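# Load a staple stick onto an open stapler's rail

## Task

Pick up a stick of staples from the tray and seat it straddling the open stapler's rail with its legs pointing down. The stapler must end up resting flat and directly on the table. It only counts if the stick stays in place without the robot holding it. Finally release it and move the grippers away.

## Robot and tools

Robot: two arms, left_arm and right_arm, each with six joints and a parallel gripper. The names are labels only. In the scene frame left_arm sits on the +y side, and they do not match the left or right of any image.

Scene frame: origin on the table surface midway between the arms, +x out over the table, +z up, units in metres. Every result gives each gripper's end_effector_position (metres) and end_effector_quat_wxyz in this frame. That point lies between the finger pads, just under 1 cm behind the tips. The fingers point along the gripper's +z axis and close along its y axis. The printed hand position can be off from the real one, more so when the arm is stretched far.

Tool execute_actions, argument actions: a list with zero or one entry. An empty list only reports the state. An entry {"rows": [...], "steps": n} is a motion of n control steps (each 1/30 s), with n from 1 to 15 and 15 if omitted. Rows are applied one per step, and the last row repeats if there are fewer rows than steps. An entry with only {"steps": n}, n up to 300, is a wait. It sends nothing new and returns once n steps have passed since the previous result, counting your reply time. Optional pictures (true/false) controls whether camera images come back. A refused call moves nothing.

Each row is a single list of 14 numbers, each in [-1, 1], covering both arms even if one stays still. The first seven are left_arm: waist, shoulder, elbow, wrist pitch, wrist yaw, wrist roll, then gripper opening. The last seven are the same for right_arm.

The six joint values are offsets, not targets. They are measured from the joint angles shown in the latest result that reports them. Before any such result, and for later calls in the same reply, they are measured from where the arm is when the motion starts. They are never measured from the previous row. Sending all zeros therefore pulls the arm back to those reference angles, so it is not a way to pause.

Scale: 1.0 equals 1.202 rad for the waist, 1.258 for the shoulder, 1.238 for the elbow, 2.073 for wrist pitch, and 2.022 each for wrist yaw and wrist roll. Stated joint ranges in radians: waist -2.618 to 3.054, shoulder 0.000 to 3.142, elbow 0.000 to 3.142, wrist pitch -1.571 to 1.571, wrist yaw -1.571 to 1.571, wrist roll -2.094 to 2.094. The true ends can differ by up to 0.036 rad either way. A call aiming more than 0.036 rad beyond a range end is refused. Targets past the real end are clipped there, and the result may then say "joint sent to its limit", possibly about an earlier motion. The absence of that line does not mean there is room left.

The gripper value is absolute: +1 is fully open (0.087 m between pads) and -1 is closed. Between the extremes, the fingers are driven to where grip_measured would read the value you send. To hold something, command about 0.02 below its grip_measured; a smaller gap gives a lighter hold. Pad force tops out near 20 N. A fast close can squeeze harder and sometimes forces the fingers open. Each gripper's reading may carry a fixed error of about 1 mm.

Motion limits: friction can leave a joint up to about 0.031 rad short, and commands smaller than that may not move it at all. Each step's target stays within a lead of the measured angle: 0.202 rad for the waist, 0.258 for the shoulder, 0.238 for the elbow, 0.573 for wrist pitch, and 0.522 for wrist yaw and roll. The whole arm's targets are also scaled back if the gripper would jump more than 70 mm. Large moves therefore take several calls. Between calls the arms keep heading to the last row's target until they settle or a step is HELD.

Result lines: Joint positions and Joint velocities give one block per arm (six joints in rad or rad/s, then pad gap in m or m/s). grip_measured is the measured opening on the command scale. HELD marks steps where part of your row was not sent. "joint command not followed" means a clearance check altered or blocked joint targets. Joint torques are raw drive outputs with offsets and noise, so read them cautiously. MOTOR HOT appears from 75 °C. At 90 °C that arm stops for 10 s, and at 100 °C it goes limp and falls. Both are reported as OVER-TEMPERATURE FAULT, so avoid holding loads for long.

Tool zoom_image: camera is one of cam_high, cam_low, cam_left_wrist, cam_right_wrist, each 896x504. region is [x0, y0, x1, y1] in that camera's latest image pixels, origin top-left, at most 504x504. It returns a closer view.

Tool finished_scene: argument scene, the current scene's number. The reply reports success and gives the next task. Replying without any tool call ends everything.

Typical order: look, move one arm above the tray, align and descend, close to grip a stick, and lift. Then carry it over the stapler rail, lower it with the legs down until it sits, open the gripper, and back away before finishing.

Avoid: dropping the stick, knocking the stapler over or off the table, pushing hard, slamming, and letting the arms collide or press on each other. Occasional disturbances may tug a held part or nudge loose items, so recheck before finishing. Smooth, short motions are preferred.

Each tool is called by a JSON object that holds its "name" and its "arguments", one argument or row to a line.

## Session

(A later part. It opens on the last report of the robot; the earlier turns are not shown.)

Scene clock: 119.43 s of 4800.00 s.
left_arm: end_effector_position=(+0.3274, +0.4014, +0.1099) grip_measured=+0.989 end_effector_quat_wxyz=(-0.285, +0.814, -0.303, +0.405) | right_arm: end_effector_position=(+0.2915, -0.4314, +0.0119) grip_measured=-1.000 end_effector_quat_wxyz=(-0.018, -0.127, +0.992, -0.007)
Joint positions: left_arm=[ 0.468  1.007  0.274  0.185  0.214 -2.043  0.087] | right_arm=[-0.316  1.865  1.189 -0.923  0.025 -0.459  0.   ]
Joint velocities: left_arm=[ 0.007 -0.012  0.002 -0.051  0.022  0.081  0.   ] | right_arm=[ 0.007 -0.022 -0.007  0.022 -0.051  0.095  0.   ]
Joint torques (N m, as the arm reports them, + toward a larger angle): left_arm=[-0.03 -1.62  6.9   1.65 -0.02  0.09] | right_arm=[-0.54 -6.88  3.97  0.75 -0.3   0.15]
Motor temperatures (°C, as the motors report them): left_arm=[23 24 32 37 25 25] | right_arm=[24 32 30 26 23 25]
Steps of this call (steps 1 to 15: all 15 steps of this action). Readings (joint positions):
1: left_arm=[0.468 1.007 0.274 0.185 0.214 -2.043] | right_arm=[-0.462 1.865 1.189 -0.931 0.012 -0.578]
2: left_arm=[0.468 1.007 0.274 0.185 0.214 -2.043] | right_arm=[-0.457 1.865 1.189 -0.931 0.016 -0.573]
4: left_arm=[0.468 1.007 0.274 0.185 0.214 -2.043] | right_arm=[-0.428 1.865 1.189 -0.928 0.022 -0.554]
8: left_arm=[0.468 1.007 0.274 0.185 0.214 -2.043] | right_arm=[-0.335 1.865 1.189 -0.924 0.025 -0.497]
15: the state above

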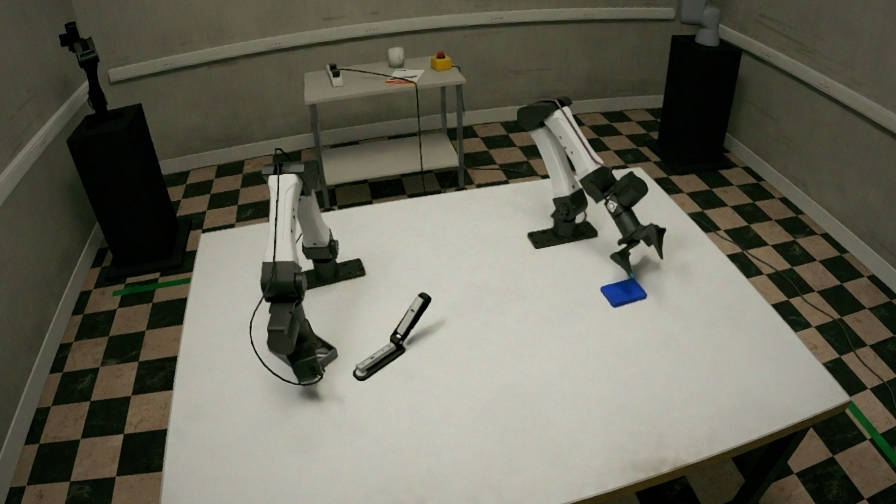

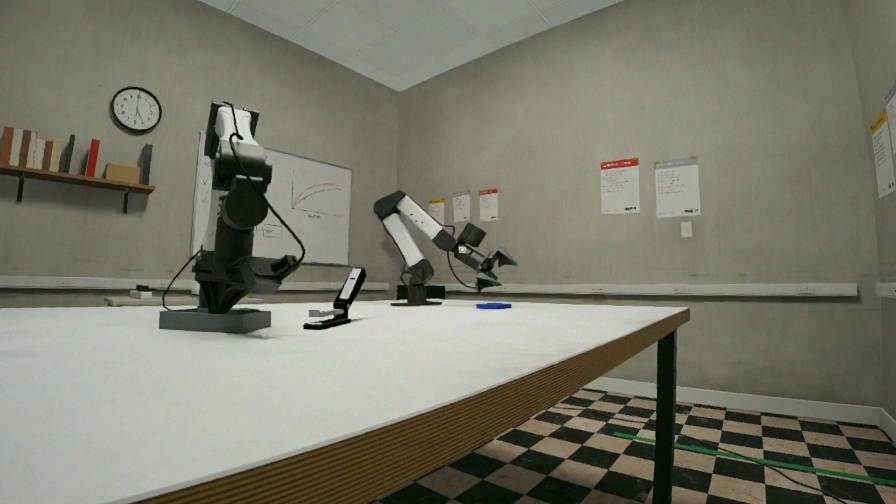

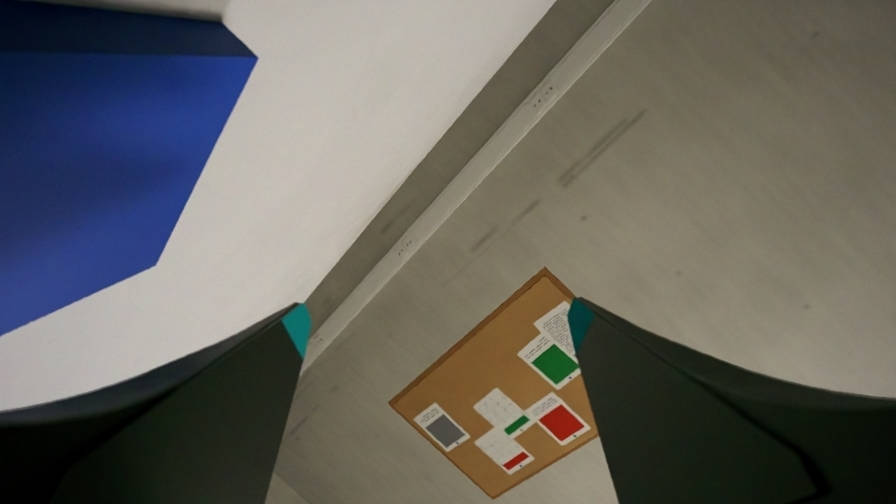

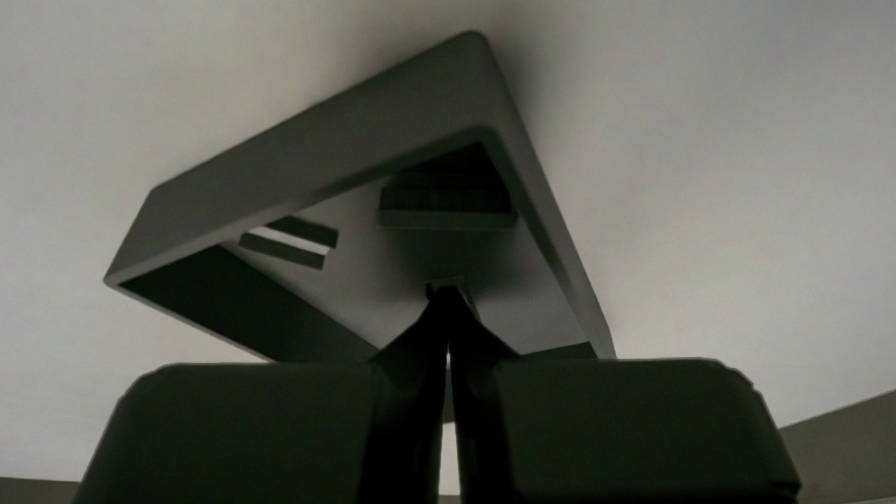

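Dragged. Lift a bit, open.

{"name": "execute_actions", "arguments": {
  "actions": [
    {"rows": [[0,0,0,0,0,0,1, 0,-0.03,0.05,-0.04,0,0,-1],[0,0,0,0,0,0,1, 0,-0.03,0.05,-0.04,0,0,-1],[0,0,0,0,0,0,1, 0,-0.03,0.05,-0.04,0,0,-1],[0,0,0,0,0,0,1, 0,-0.03,0.05,-0.04,0,0,-1],[0,0,0,0,0,0,1, 0,-0.03,0.05,-0.04,0,0,-1],[0,0,0,0,0,0,1, 0,-0.03,0.05,-0.04,0,0,-0.45]], "steps": 15}
  ]
}}

Scene clock: 131.57 s of 4800.00 s.
left_arm: end_effector_position=(+0.3274, +0.4014, +0.1099) grip_measured=+0.989 end_effector_quat_wxyz=(-0.285, +0.814, -0.303, +0.405) | right_arm: end_effector_position=(+0.2891, -0.4307, +0.0258) grip_measured=-0.450 end_effector_quat_wxyz=(-0.024, -0.123, +0.992, -0.005)
Joint positions: left_arm=[ 0.468  1.007  0.274  0.185  0.214 -2.043  0.087] | right_arm=[-0.316  1.848  1.223 -0.988  0.026 -0.451  0.024]
Joint velocities: left_arm=[ 0.002  0.012  0.007  0.081  0.007 -0.007 -0.   ] | right_arm=[-0.012 -0.007  0.007 -0.007 -0.007 -0.007  0.001]
Joint torques (N m, as the arm reports them, + toward a larger angle): left_arm=[-0.03 -1.61  6.87  1.66 -0.01  0.11] | right_arm=[-0.29 -9.37  8.58  0.18 -0.18 -0.07]
Motor temperatures (°C, as the motors report them): left_arm=[23 24 32 37 25 25] | right_arm=[24 31 30 26 23 25]
Steps of this call (steps 1 to 15: the robot went on to your last target; steps 16 to 90: nothing new was sent; then 8.63 s passed at rest; steps 91 to 105: all 15 steps of this action). Readings (joint positions):
91: left_arm=[0.468 1.007 0.274 0.185 0.214 -2.043] | right_arm=[-0.316 1.864 1.194 -0.933 0.026 -0.450]
92: left_arm=[0.468 1.007 0.274 0.185 0.214 -2.043] | right_arm=[-0.316 1.863 1.202 -0.947 0.026 -0.450]
94: left_arm=[0.468 1.007 0.274 0.185 0.214 -2.043] | right_arm=[-0.316 1.856 1.215 -0.963 0.026 -0.450]
98: left_arm=[0.468 1.007 0.274 0.185 0.214 -2.043] | right_arm=[-0.316 1.848 1.223 -0.976 0.026 -0.451]
105: the state above

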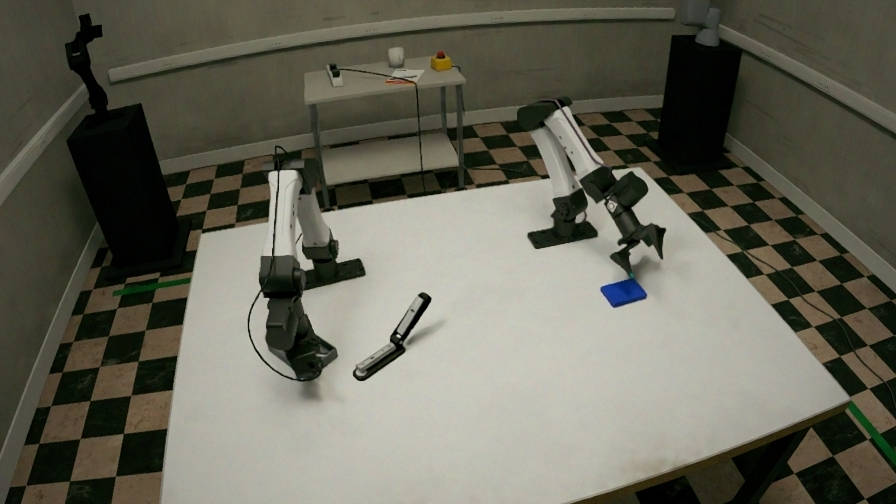

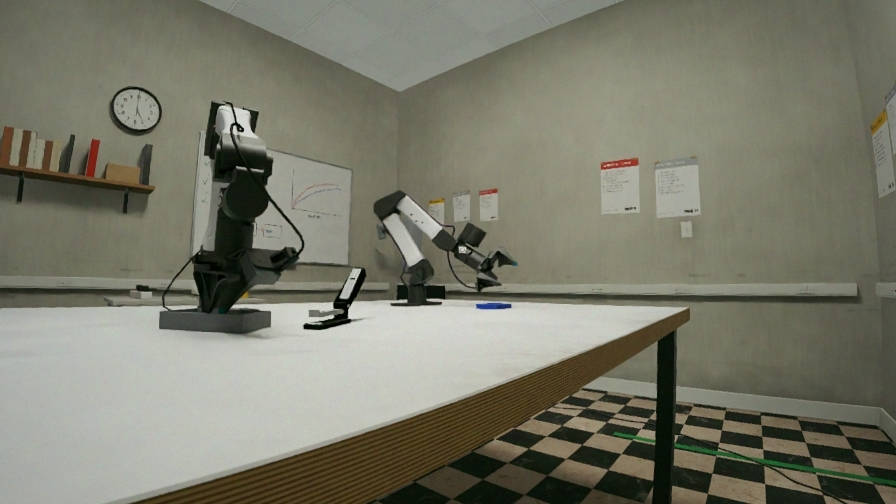

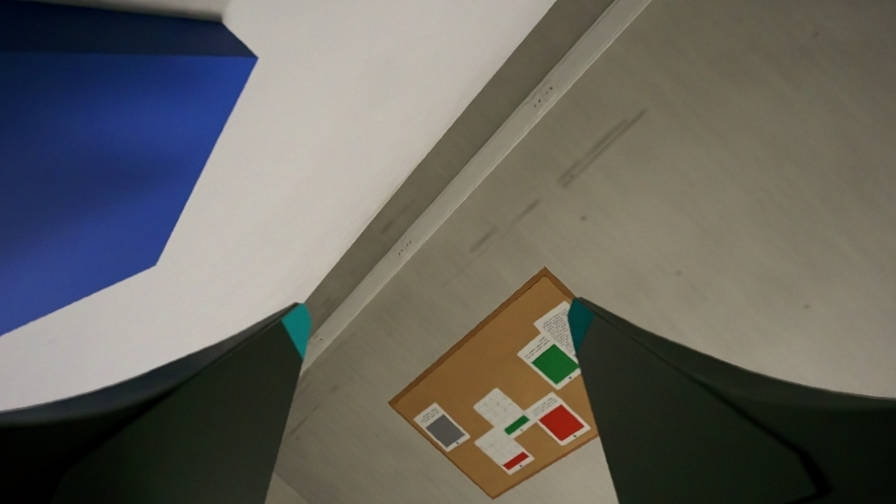

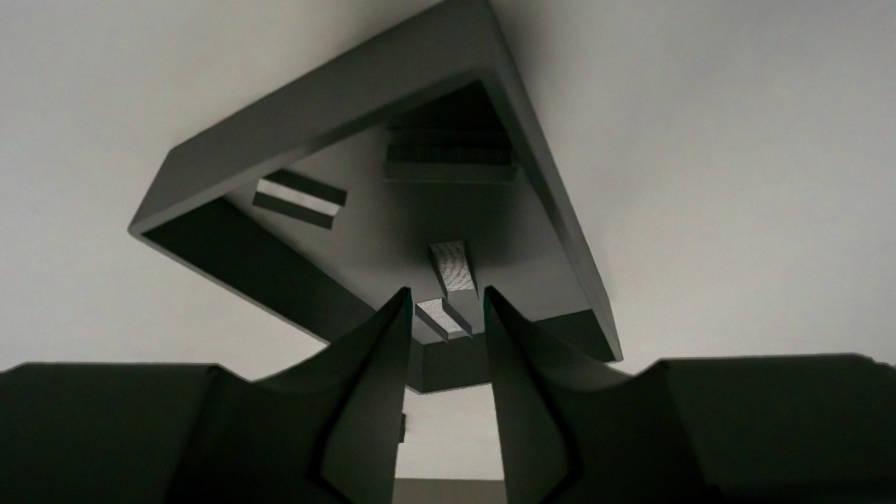

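{"name": "execute_actions", "arguments": {
  "actions": [
    {"rows": [[0,0,0,0,0,0,1, 0,0.03,-0.05,0.05,0,-0.05,-0.45]], "steps": 15}
  ],
  "pictures": false
}}

{"name": "execute_actions", "arguments": {
  "actions": [
    {"rows": [[0,0,0,0,0,0,1, 0,0,0,0,0,0,-0.8]], "steps": 15}
  ]
}}

Scene clock: 138.97 s of 4800.00 s.
left_arm: end_effector_position=(+0.3274, +0.4014, +0.1099) grip_measured=+0.989 end_effector_quat_wxyz=(-0.285, +0.814, -0.303, +0.405) | right_arm: end_effector_position=(+0.2891, -0.4336, +0.0108) grip_measured=-0.450 end_effector_quat_wxyz=(-0.025, -0.162, +0.986, -0.004)
Joint positions: left_arm=[ 0.468  1.007  0.274  0.185  0.214 -2.043  0.087] | right_arm=[-0.316  1.87   1.188 -0.933  0.025 -0.531  0.024]
Joint velocities: left_arm=[-0.007 -0.012 -0.002 -0.037 -0.051 -0.037 -0.001] | right_arm=[-0.002 -0.002  0.012  0.081  0.051  0.125 -0.001]
Joint torques (N m, as the arm reports them, + toward a larger angle): left_arm=[ 0.01 -1.56  6.97  1.64 -0.01  0.11] | right_arm=[-0.29 -6.57  3.78  0.88 -0.17 -0.22]
Motor temperatures (°C, as the motors report them): left_arm=[23 24 32 38 25 25] | right_arm=[24 32 31 25 23 25]
Steps of this call (steps 1 to 15: the robot went on to your last target; steps 16 to 90: nothing new was sent; then 3.90 s passed at rest; steps 91 to 105: all 15 steps of this action). Readings (joint positions):
91: left_arm=[0.468 1.007 0.274 0.185 0.214 -2.043] | right_arm=[-0.316 1.849 1.217 -0.979 0.026 -0.466]
92: left_arm=[0.468 1.007 0.274 0.185 0.214 -2.043] | right_arm=[-0.316 1.851 1.208 -0.960 0.026 -0.481]
94: left_arm=[0.468 1.007 0.274 0.185 0.214 -2.043] | right_arm=[-0.316 1.862 1.193 -0.938 0.026 -0.504]
98: left_arm=[0.468 1.007 0.274 0.185 0.214 -2.043] | right_arm=[-0.316 1.870 1.188 -0.932 0.026 -0.524]
105: the state above

Scene clock: 139.47 s of 4800.00 s.
left_arm: end_effector_position=(+0.3274, +0.4014, +0.1099) grip_measured=+0.989 end_effector_quat_wxyz=(-0.285, +0.814, -0.303, +0.405) | right_arm: end_effector_position=(+0.2886, -0.4347, +0.0111) grip_measured=-0.738 end_effector_quat_wxyz=(-0.027, -0.162, +0.986, -0.007)
Joint positions: left_arm=[ 0.468  1.007  0.274  0.185  0.214 -2.043  0.087] | right_arm=[-0.316  1.87   1.188 -0.934  0.032 -0.531  0.011]
Joint velocities: left_arm=[ 0.007 -0.007 -0.007 -0.007  0.066 -0.051  0.001] | right_arm=[-0.017  0.022 -0.017  0.081  0.051 -0.051  0.   ]
Joint torques (N m, as the arm reports them, + toward a larger angle): left_arm=[ 0.   -1.53  6.84  1.68 -0.01  0.08] | right_arm=[-0.29 -7.84  6.13  0.35 -0.23  0.02]
Motor temperatures (°C, as the motors report them): left_arm=[23 24 32 38 25 25] | right_arm=[24 32 31 25 23 25]
Steps of this call (steps 1 to 15: all 15 steps of this action). Readings (joint positions):
1: left_arm=[0.468 1.007 0.274 0.185 0.214 -2.043] | right_arm=[-0.316 1.870 1.188 -0.934 0.029 -0.531]
2: left_arm=[0.468 1.007 0.274 0.185 0.214 -2.043] | right_arm=[-0.316 1.870 1.188 -0.934 0.031 -0.531]
4: left_arm=[0.468 1.007 0.274 0.185 0.214 -2.043] | right_arm=[-0.316 1.870 1.188 -0.934 0.032 -0.531]
8: left_arm=[0.468 1.007 0.274 0.185 0.214 -2.043] | right_arm=[-0.316 1.870 1.188 -0.934 0.032 -0.531]
15: the state above

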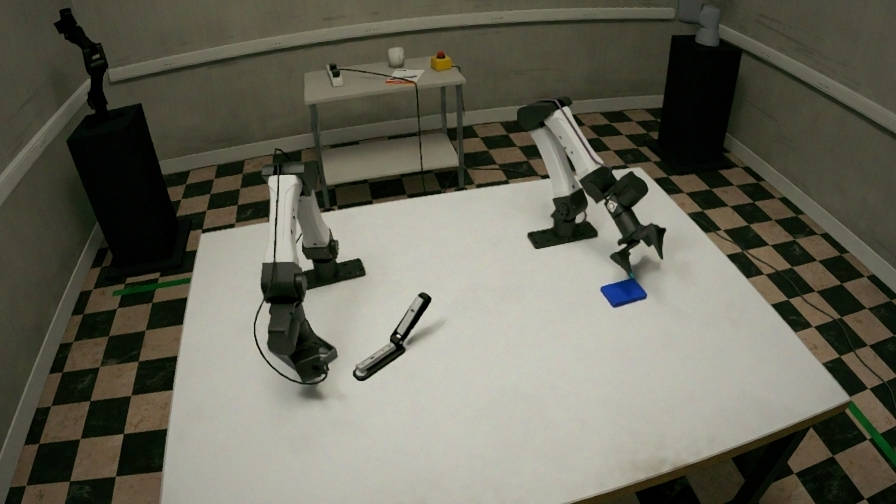

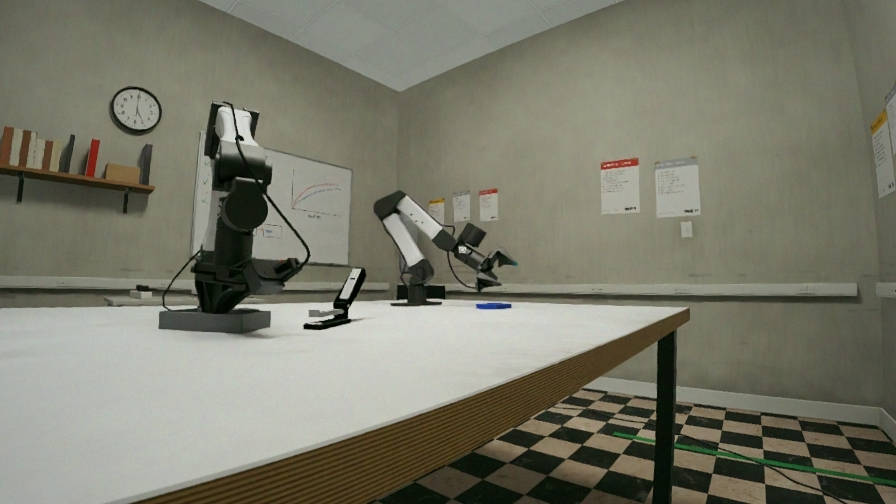

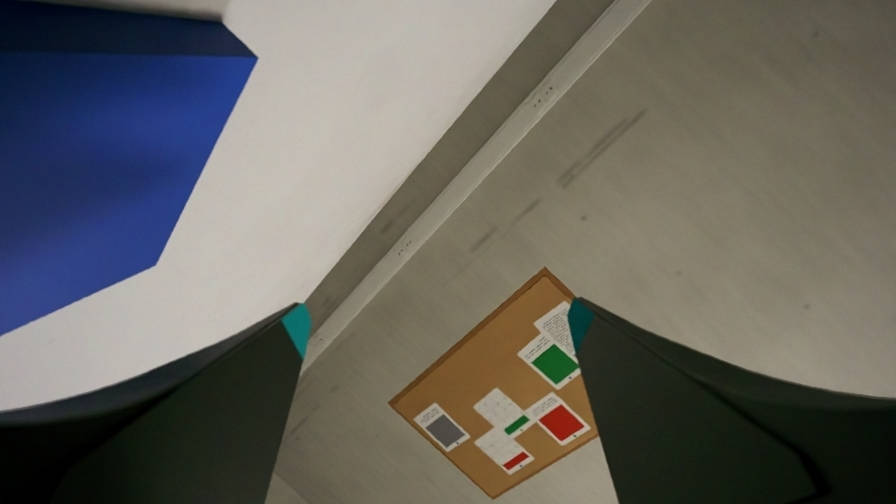

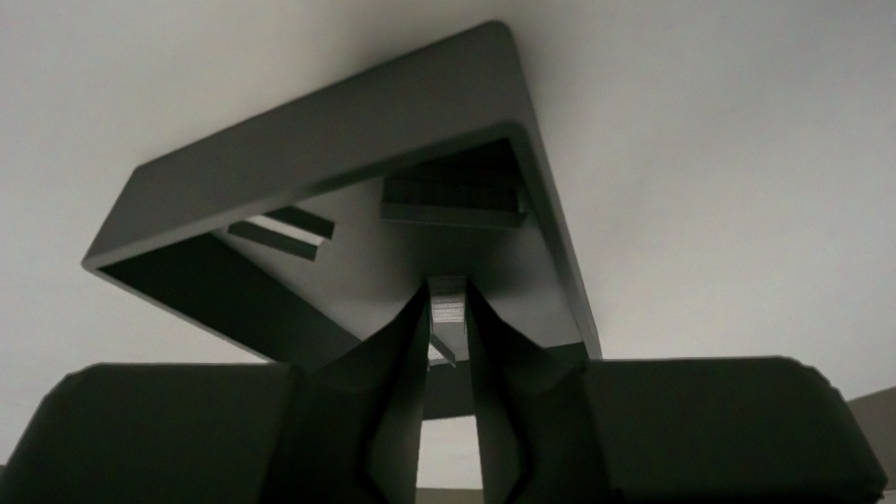

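{"name": "execute_actions", "arguments": {
  "actions": [
    {"rows": [[0,0,0,0,0,0,1, 0,-0.08,0.16,-0.13,0,0,-0.8]], "steps": 15}
  ],
  "pictures": false
}}

{"name": "execute_actions", "arguments": {
  "actions": [
    {"rows": [[0,0,0,0,0,0,1, 0.3,0,0,0,0,0.6,-0.8]], "steps": 15}
  ],
  "pictures": false
}}

{"name": "execute_actions", "arguments": {
  "actions": [
    {"steps": 15}
  ]
}}

Scene clock: 148.00 s of 4800.00 s.
left_arm: end_effector_position=(+0.3274, +0.4014, +0.1099) grip_measured=+0.989 end_effector_quat_wxyz=(-0.285, +0.814, -0.303, +0.405) | right_arm: end_effector_position=(+0.2952, -0.4360, +0.0861) grip_measured=-0.738 end_effector_quat_wxyz=(-0.004, -0.162, +0.987, -0.015)
Joint positions: left_arm=[ 0.468  1.007  0.274  0.185  0.214 -2.043  0.087] | right_arm=[-0.316  1.765  1.375 -1.178  0.032 -0.531  0.011]
Joint velocities: left_arm=[ 0.002 -0.012 -0.007  0.007 -0.022  0.022  0.   ] | right_arm=[-0.002 -0.012 -0.007 -0.051 -0.051 -0.081  0.001]
Joint torques (N m, as the arm reports them, + toward a larger angle): left_arm=[ 0.08 -1.65  6.87  1.65 -0.03  0.08] | right_arm=[-0.31 -7.13  7.57  0.28 -0.17  0.02]
Motor temperatures (°C, as the motors report them): left_arm=[23 24 32 38 25 25] | right_arm=[24 32 31 25 23 25]
Steps of this call (steps 1 to 15: the robot went on to your last target; steps 16 to 90: nothing new was sent; then 5.03 s passed at rest; steps 91 to 105: all 15 steps of this action). Readings (joint positions):
91: left_arm=[0.468 1.007 0.274 0.185 0.214 -2.043] | right_arm=[-0.316 1.866 1.212 -0.971 0.032 -0.531]
92: left_arm=[0.468 1.007 0.274 0.185 0.214 -2.043] | right_arm=[-0.316 1.861 1.250 -1.027 0.032 -0.531]
94: left_arm=[0.468 1.007 0.274 0.185 0.214 -2.043] | right_arm=[-0.316 1.823 1.323 -1.083 0.032 -0.531]
98: left_arm=[0.468 1.007 0.274 0.185 0.214 -2.043] | right_arm=[-0.316 1.765 1.375 -1.128 0.032 -0.531]
105: the state above

Scene clock: 148.50 s of 4800.00 s.
left_arm: end_effector_position=(+0.3274, +0.4014, +0.1099) grip_measured=+0.989 end_effector_quat_wxyz=(-0.285, +0.814, -0.303, +0.405) | right_arm: end_effector_position=(+0.3013, -0.2880, +0.0848) grip_measured=-0.738 end_effector_quat_wxyz=(+0.007, +0.204, +0.979, -0.011)
Joint positions: left_arm=[ 0.468  1.007  0.274  0.185  0.214 -2.043  0.087] | right_arm=[ 0.05   1.765  1.375 -1.176  0.026  0.573  0.011]
Joint velocities: left_arm=[ 0.027  0.002  0.002  0.022  0.007  0.007 -0.001] | right_arm=[-0.027  0.002 -0.007  0.022  0.051  0.711 -0.001]
Joint torques (N m, as the arm reports them, + toward a larger angle): left_arm=[ 0.01 -1.64  6.78  1.67  0.    0.09] | right_arm=[-0.7  -7.44  6.7   0.43 -0.06  0.09]
Motor temperatures (°C, as the motors report them): left_arm=[23 24 32 38 25 25] | right_arm=[24 32 31 25 23 25]
Steps of this call (steps 1 to 15: all 15 steps of this action). Readings (joint positions):
1: left_arm=[0.468 1.007 0.274 0.185 0.214 -2.043] | right_arm=[-0.298 1.765 1.375 -1.178 0.039 -0.459]
2: left_arm=[0.468 1.007 0.274 0.185 0.214 -2.043] | right_arm=[-0.258 1.765 1.375 -1.178 0.045 -0.369]
4: left_arm=[0.468 1.007 0.274 0.185 0.214 -2.043] | right_arm=[-0.141 1.765 1.375 -1.177 0.045 -0.196]
8: left_arm=[0.468 1.007 0.274 0.185 0.214 -2.043] | right_arm=[0.055 1.765 1.375 -1.176 0.028 0.188]
15: the state above

Scene clock: 149.00 s of 4800.00 s.
left_arm: end_effector_position=(+0.3274, +0.4014, +0.1099) grip_measured=+0.989 end_effector_quat_wxyz=(-0.285, +0.814, -0.303, +0.405) | right_arm: end_effector_position=(+0.3032, -0.2844, +0.0847) grip_measured=-0.738 end_effector_quat_wxyz=(+0.008, +0.252, +0.968, -0.011)
Joint positions: left_arm=[ 0.468  1.007  0.274  0.185  0.214 -2.043  0.087] | right_arm=[ 0.05   1.765  1.375 -1.176  0.026  0.671  0.011]
Joint velocities: left_arm=[ 0.002 -0.012 -0.017 -0.081  0.051  0.022 -0.001] | right_arm=[-0.002 -0.012  0.007 -0.051  0.051  0.037  0.001]
Joint torques (N m, as the arm reports them, + toward a larger angle): left_arm=[ 0.09 -1.63  6.83  1.68 -0.02  0.12] | right_arm=[-0.76 -7.43  6.7   0.42 -0.04  0.11]
Motor temperatures (°C, as the motors report them): left_arm=[23 24 33 38 25 25] | right_arm=[24 32 31 25 23 25]
Steps of this call (steps 1 to 15: the robot went on to your last target). Readings (joint positions):
1: left_arm=[0.468 1.007 0.274 0.185 0.214 -2.043] | right_arm=[0.050 1.765 1.375 -1.176 0.026 0.594]
2: left_arm=[0.468 1.007 0.274 0.185 0.214 -2.043] | right_arm=[0.050 1.765 1.375 -1.176 0.026 0.610]
4: left_arm=[0.468 1.007 0.274 0.185 0.214 -2.043] | right_arm=[0.050 1.765 1.375 -1.176 0.026 0.633]
8: left_arm=[0.468 1.007 0.274 0.185 0.214 -2.043] | right_arm=[0.050 1.765 1.375 -1.176 0.026 0.658]
15: the state above

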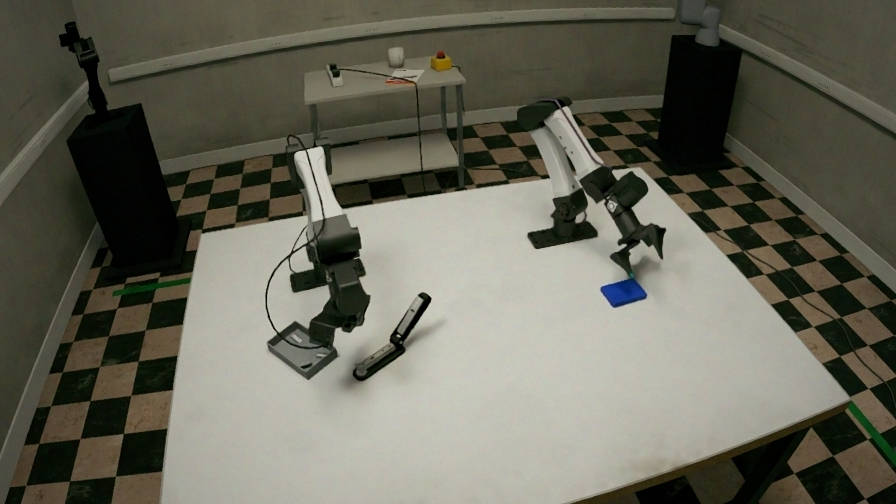

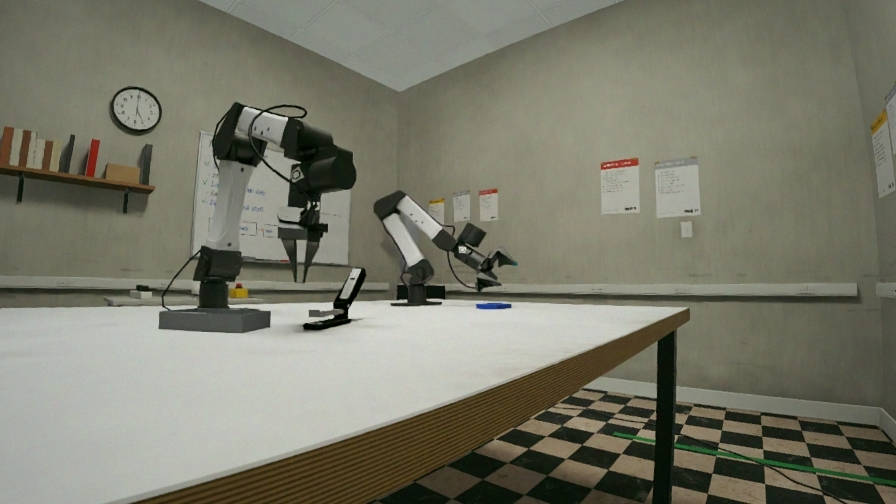

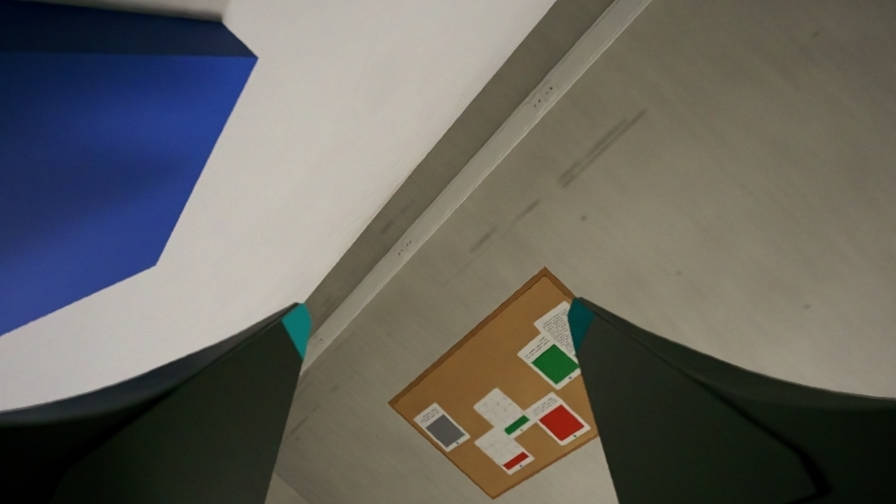

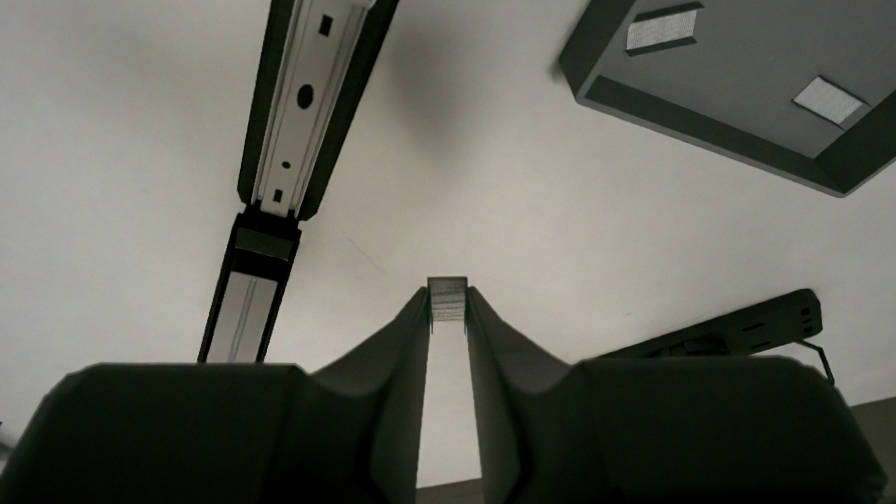

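{"name": "execute_actions", "arguments": {
  "actions": [
    {"rows": [[0,0,0,0,0,0,1, 0.03,0.17,0.18,0,0,0.12,-0.8]], "steps": 15}
  ]
}}

Scene clock: 155.23 s of 4800.00 s.
left_arm: end_effector_position=(+0.3274, +0.4014, +0.1099) grip_measured=+0.989 end_effector_quat_wxyz=(-0.285, +0.814, -0.303, +0.405) | right_arm: end_effector_position=(+0.3546, -0.2581, +0.0619) grip_measured=-0.738 end_effector_quat_wxyz=(+0.000, +0.345, +0.938, -0.014)
Joint positions: left_arm=[ 0.468  1.007  0.274  0.185  0.214 -2.043  0.087] | right_arm=[ 0.082  1.984  1.571 -1.171  0.025  0.898  0.011]
Joint velocities: left_arm=[-0.002 -0.007 -0.002 -0.051 -0.007 -0.022 -0.001] | right_arm=[ 0.007  0.007  0.012  0.081 -0.037  0.007  0.   ]
Joint torques (N m, as the arm reports them, + toward a larger angle): left_arm=[ 0.03 -1.65  6.94  1.65  0.02  0.09] | right_arm=[ 0.09 -9.6   9.03  0.32 -0.08  0.11]
Motor temperatures (°C, as the motors report them): left_arm=[23 24 33 38 25 25] | right_arm=[24 32 31 25 23 25]
Steps of this call (steps 1 to 15: the robot went on to your last target; steps 16 to 170: nothing new was sent; then 0.07 s passed at rest; steps 171 to 185: all 15 steps of this action). Readings (joint positions):
171: left_arm=[0.468 1.007 0.274 0.185 0.214 -2.043] | right_arm=[0.055 1.793 1.412 -1.224 0.025 0.711]
172: left_arm=[0.468 1.007 0.274 0.185 0.214 -2.043] | right_arm=[0.059 1.845 1.480 -1.237 0.025 0.752]
174: left_arm=[0.468 1.007 0.274 0.185 0.214 -2.043] | right_arm=[0.072 1.932 1.561 -1.190 0.025 0.806]
178: left_arm=[0.468 1.007 0.274 0.185 0.214 -2.043] | right_arm=[0.082 1.984 1.571 -1.171 0.025 0.865]
185: the state above

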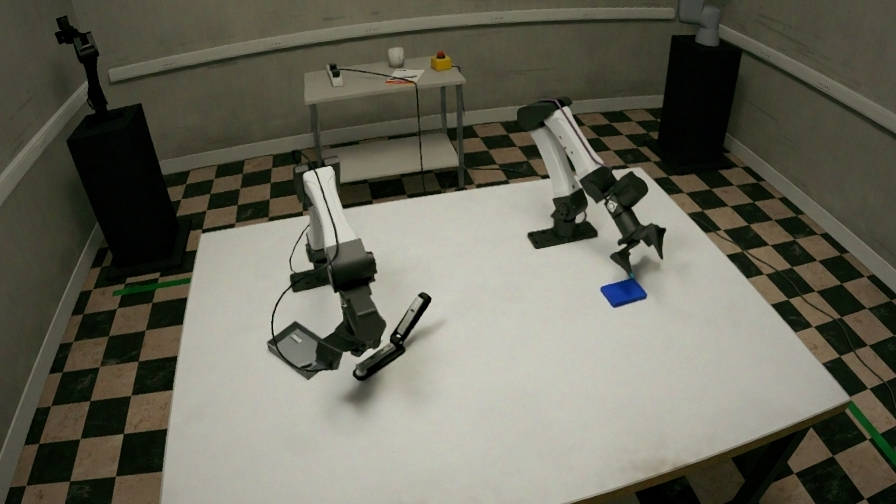

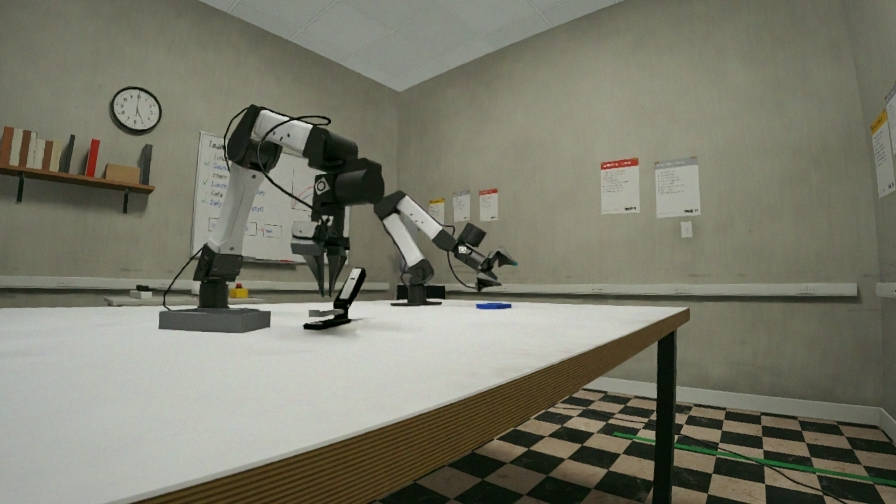

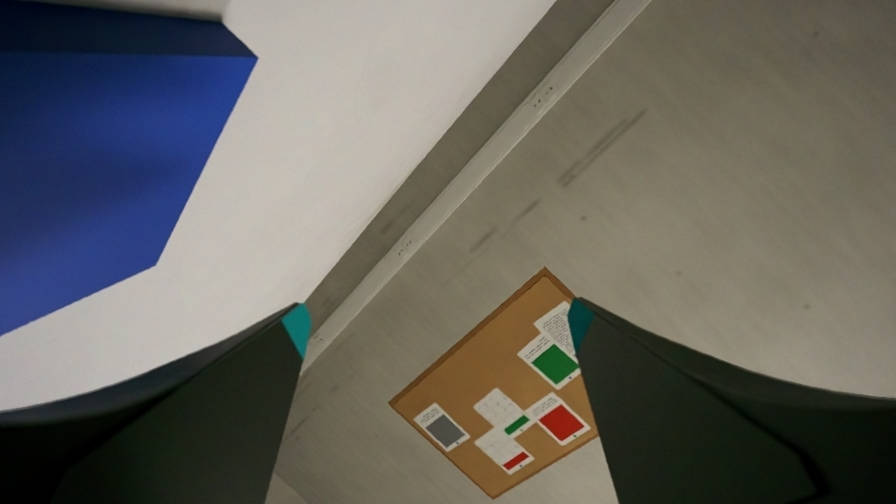

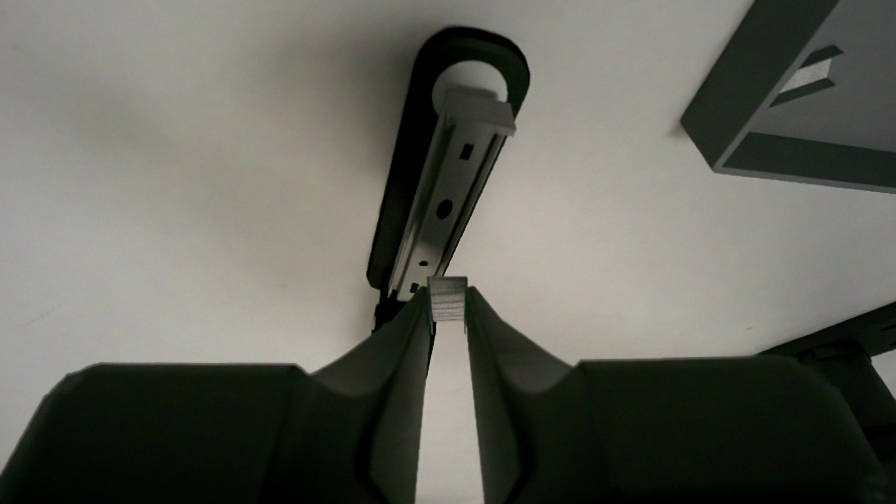

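{"name": "execute_actions", "arguments": {
  "actions": [
    {"rows": [[0,0,0,0,0,0,1, 0,0,0,0,0,0.16,-0.8]], "steps": 15}
  ]
}}

Scene clock: 159.37 s of 4800.00 s.
left_arm: end_effector_position=(+0.3274, +0.4014, +0.1099) grip_measured=+0.989 end_effector_quat_wxyz=(-0.285, +0.814, -0.303, +0.405) | right_arm: end_effector_position=(+0.3641, -0.2498, +0.0616) grip_measured=-0.738 end_effector_quat_wxyz=(+0.003, +0.483, +0.875, -0.014)
Joint positions: left_arm=[ 0.468  1.007  0.274  0.185  0.214 -2.043  0.087] | right_arm=[ 0.082  1.984  1.571 -1.171  0.025  1.202  0.011]
Joint velocities: left_arm=[-0.017 -0.007  0.012 -0.051 -0.037 -0.007  0.   ] | right_arm=[ 0.007 -0.012  0.012 -0.037  0.022  0.066  0.   ]
Joint torques (N m, as the arm reports them, + toward a larger angle): left_arm=[-0.02 -1.65  6.89  1.65  0.    0.1 ] | right_arm=[-0.28 -9.16  6.6   0.35 -0.09  0.12]
Motor temperatures (°C, as the motors report them): left_arm=[23 24 33 39 25 25] | right_arm=[24 32 32 25 23 25]
Steps of this call (steps 1 to 15: the robot went on to your last target; steps 16 to 90: nothing new was sent; then 0.63 s passed at rest; steps 91 to 105: all 15 steps of this action). Readings (joint positions):
91: left_arm=[0.468 1.007 0.274 0.185 0.214 -2.043] | right_arm=[0.082 1.984 1.571 -1.171 0.025 0.953]
92: left_arm=[0.468 1.007 0.274 0.185 0.214 -2.043] | right_arm=[0.082 1.984 1.571 -1.171 0.025 1.005]
94: left_arm=[0.468 1.007 0.274 0.185 0.214 -2.043] | right_arm=[0.082 1.984 1.571 -1.171 0.025 1.081]
98: left_arm=[0.468 1.007 0.274 0.185 0.214 -2.043] | right_arm=[0.082 1.984 1.571 -1.171 0.025 1.159]
105: the state above

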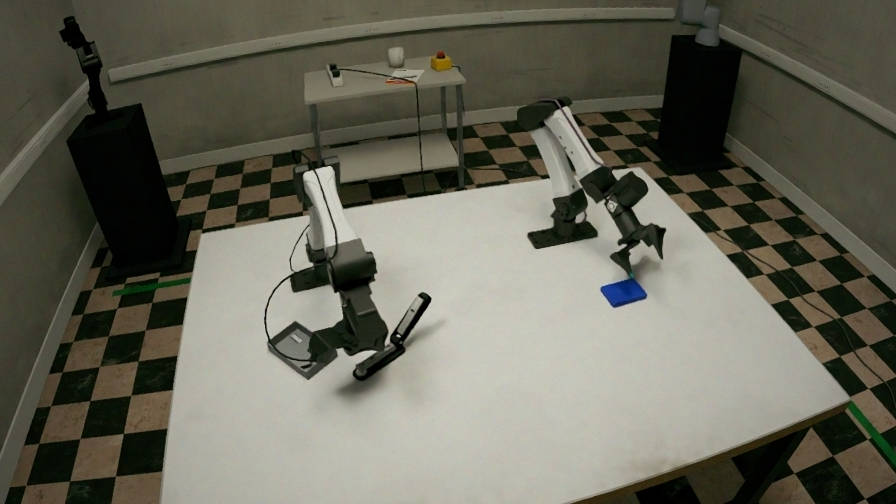

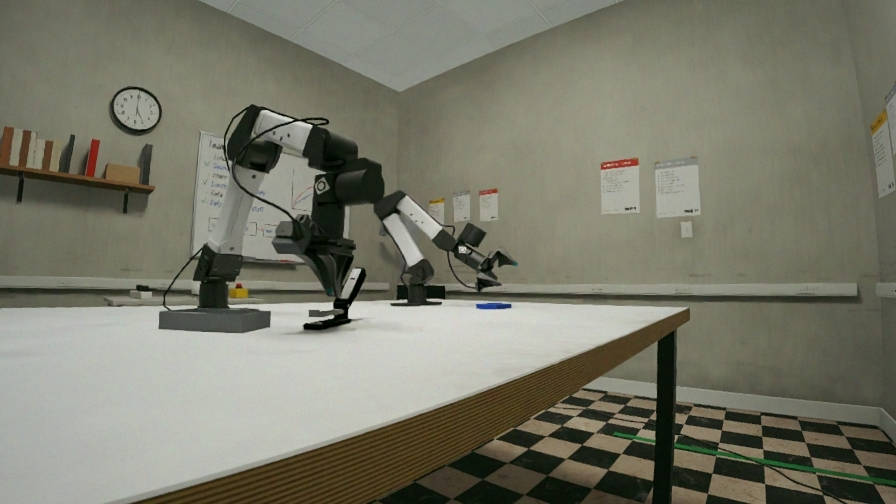

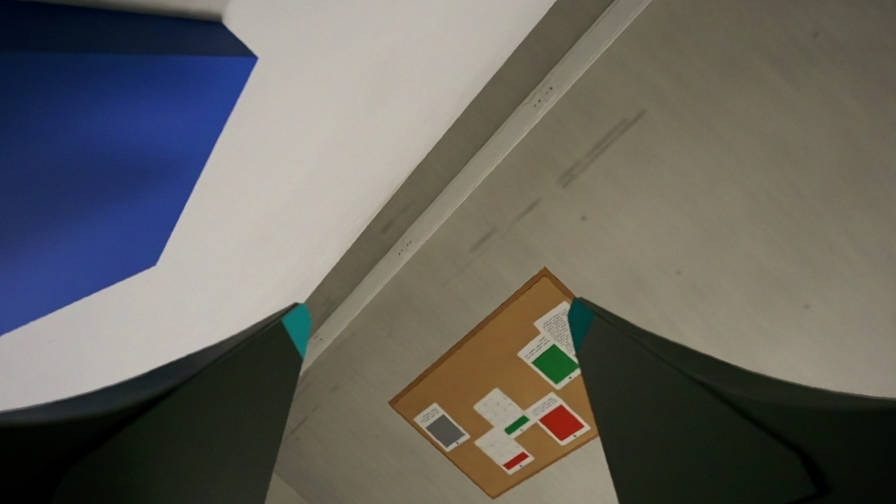

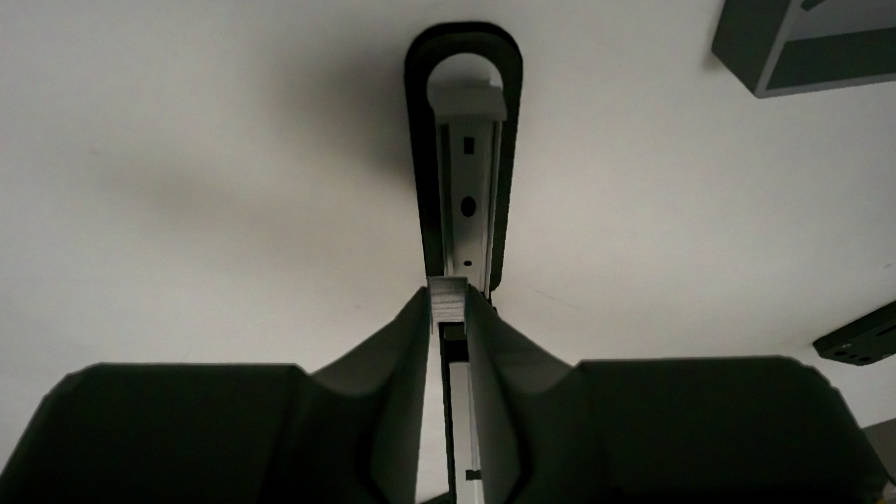

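{"name": "execute_actions", "arguments": {
  "actions": [
    {"rows": [[0,0,0,0,0,0,1, -0.06,0,0,0,0,-0.035,-0.8]], "steps": 15}
  ]
}}

Scene clock: 168.20 s of 4800.00 s.
left_arm: end_effector_position=(+0.3274, +0.4014, +0.1099) grip_measured=+0.989 end_effector_quat_wxyz=(-0.285, +0.814, -0.303, +0.405) | right_arm: end_effector_position=(+0.3687, -0.2772, +0.0617) grip_measured=-0.738 end_effector_quat_wxyz=(+0.001, +0.490, +0.871, -0.014)
Joint positions: left_arm=[ 0.468  1.007  0.274  0.185  0.214 -2.043  0.087] | right_arm=[ 0.006  1.984  1.571 -1.171  0.024  1.142  0.011]
Joint velocities: left_arm=[-0.027  0.007  0.012  0.022  0.007  0.051  0.   ] | right_arm=[-0.002  0.002 -0.007 -0.066  0.007 -0.022  0.   ]
Joint torques (N m, as the arm reports them, + toward a larger angle): left_arm=[-0.07 -1.64  6.76  1.68 -0.01  0.1 ] | right_arm=[ 0.02 -9.18  6.59  0.35 -0.08 -0.06]
Motor temperatures (°C, as the motors report them): left_arm=[23 24 33 39 25 25] | right_arm=[24 33 32 25 23 25]
Steps of this call (steps 1 to 30: the robot went on to your last target; steps 31 to 100: nothing new was sent; then 5.00 s passed at rest; steps 101 to 115: all 15 steps of this action). Readings (joint positions):
101: left_arm=[0.468 1.007 0.274 0.185 0.214 -2.043] | right_arm=[0.076 1.984 1.571 -1.171 0.023 1.202]
102: left_arm=[0.468 1.007 0.274 0.185 0.214 -2.043] | right_arm=[0.065 1.984 1.571 -1.171 0.022 1.189]
104: left_arm=[0.468 1.007 0.274 0.185 0.214 -2.043] | right_arm=[0.032 1.984 1.571 -1.171 0.022 1.171]
108: left_arm=[0.468 1.007 0.274 0.185 0.214 -2.043] | right_arm=[0.005 1.984 1.571 -1.171 0.024 1.152]
115: the state above

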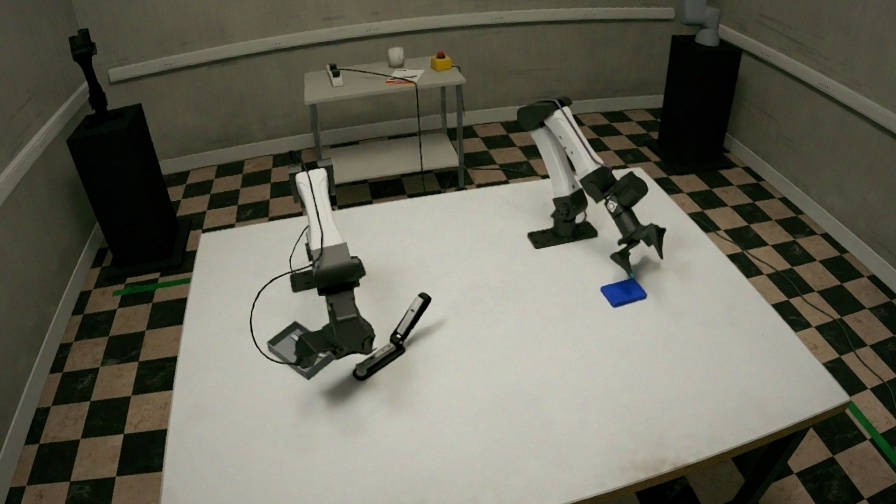

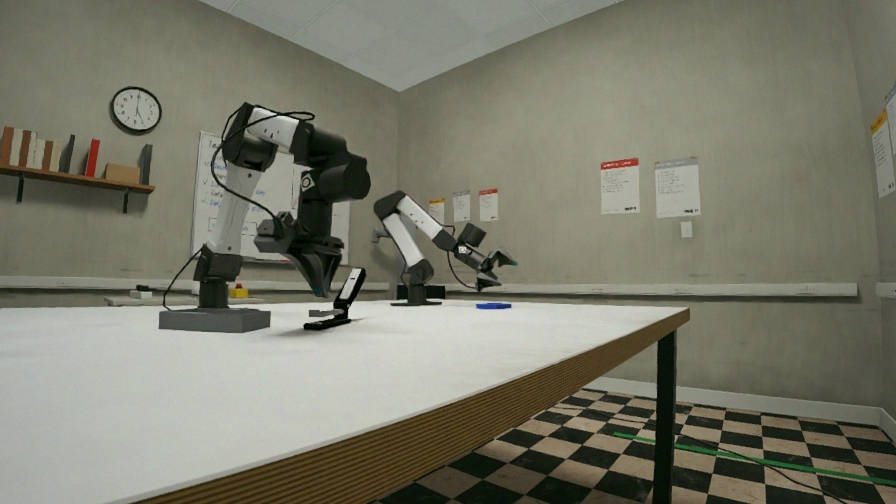

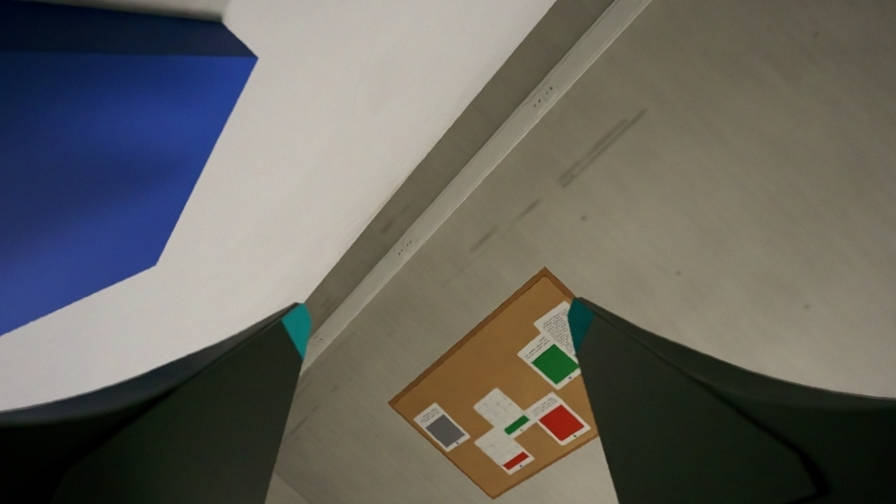

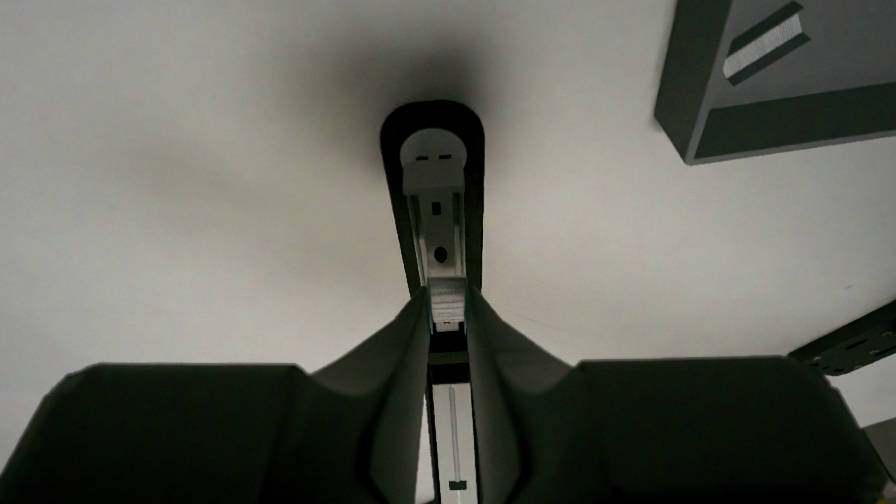

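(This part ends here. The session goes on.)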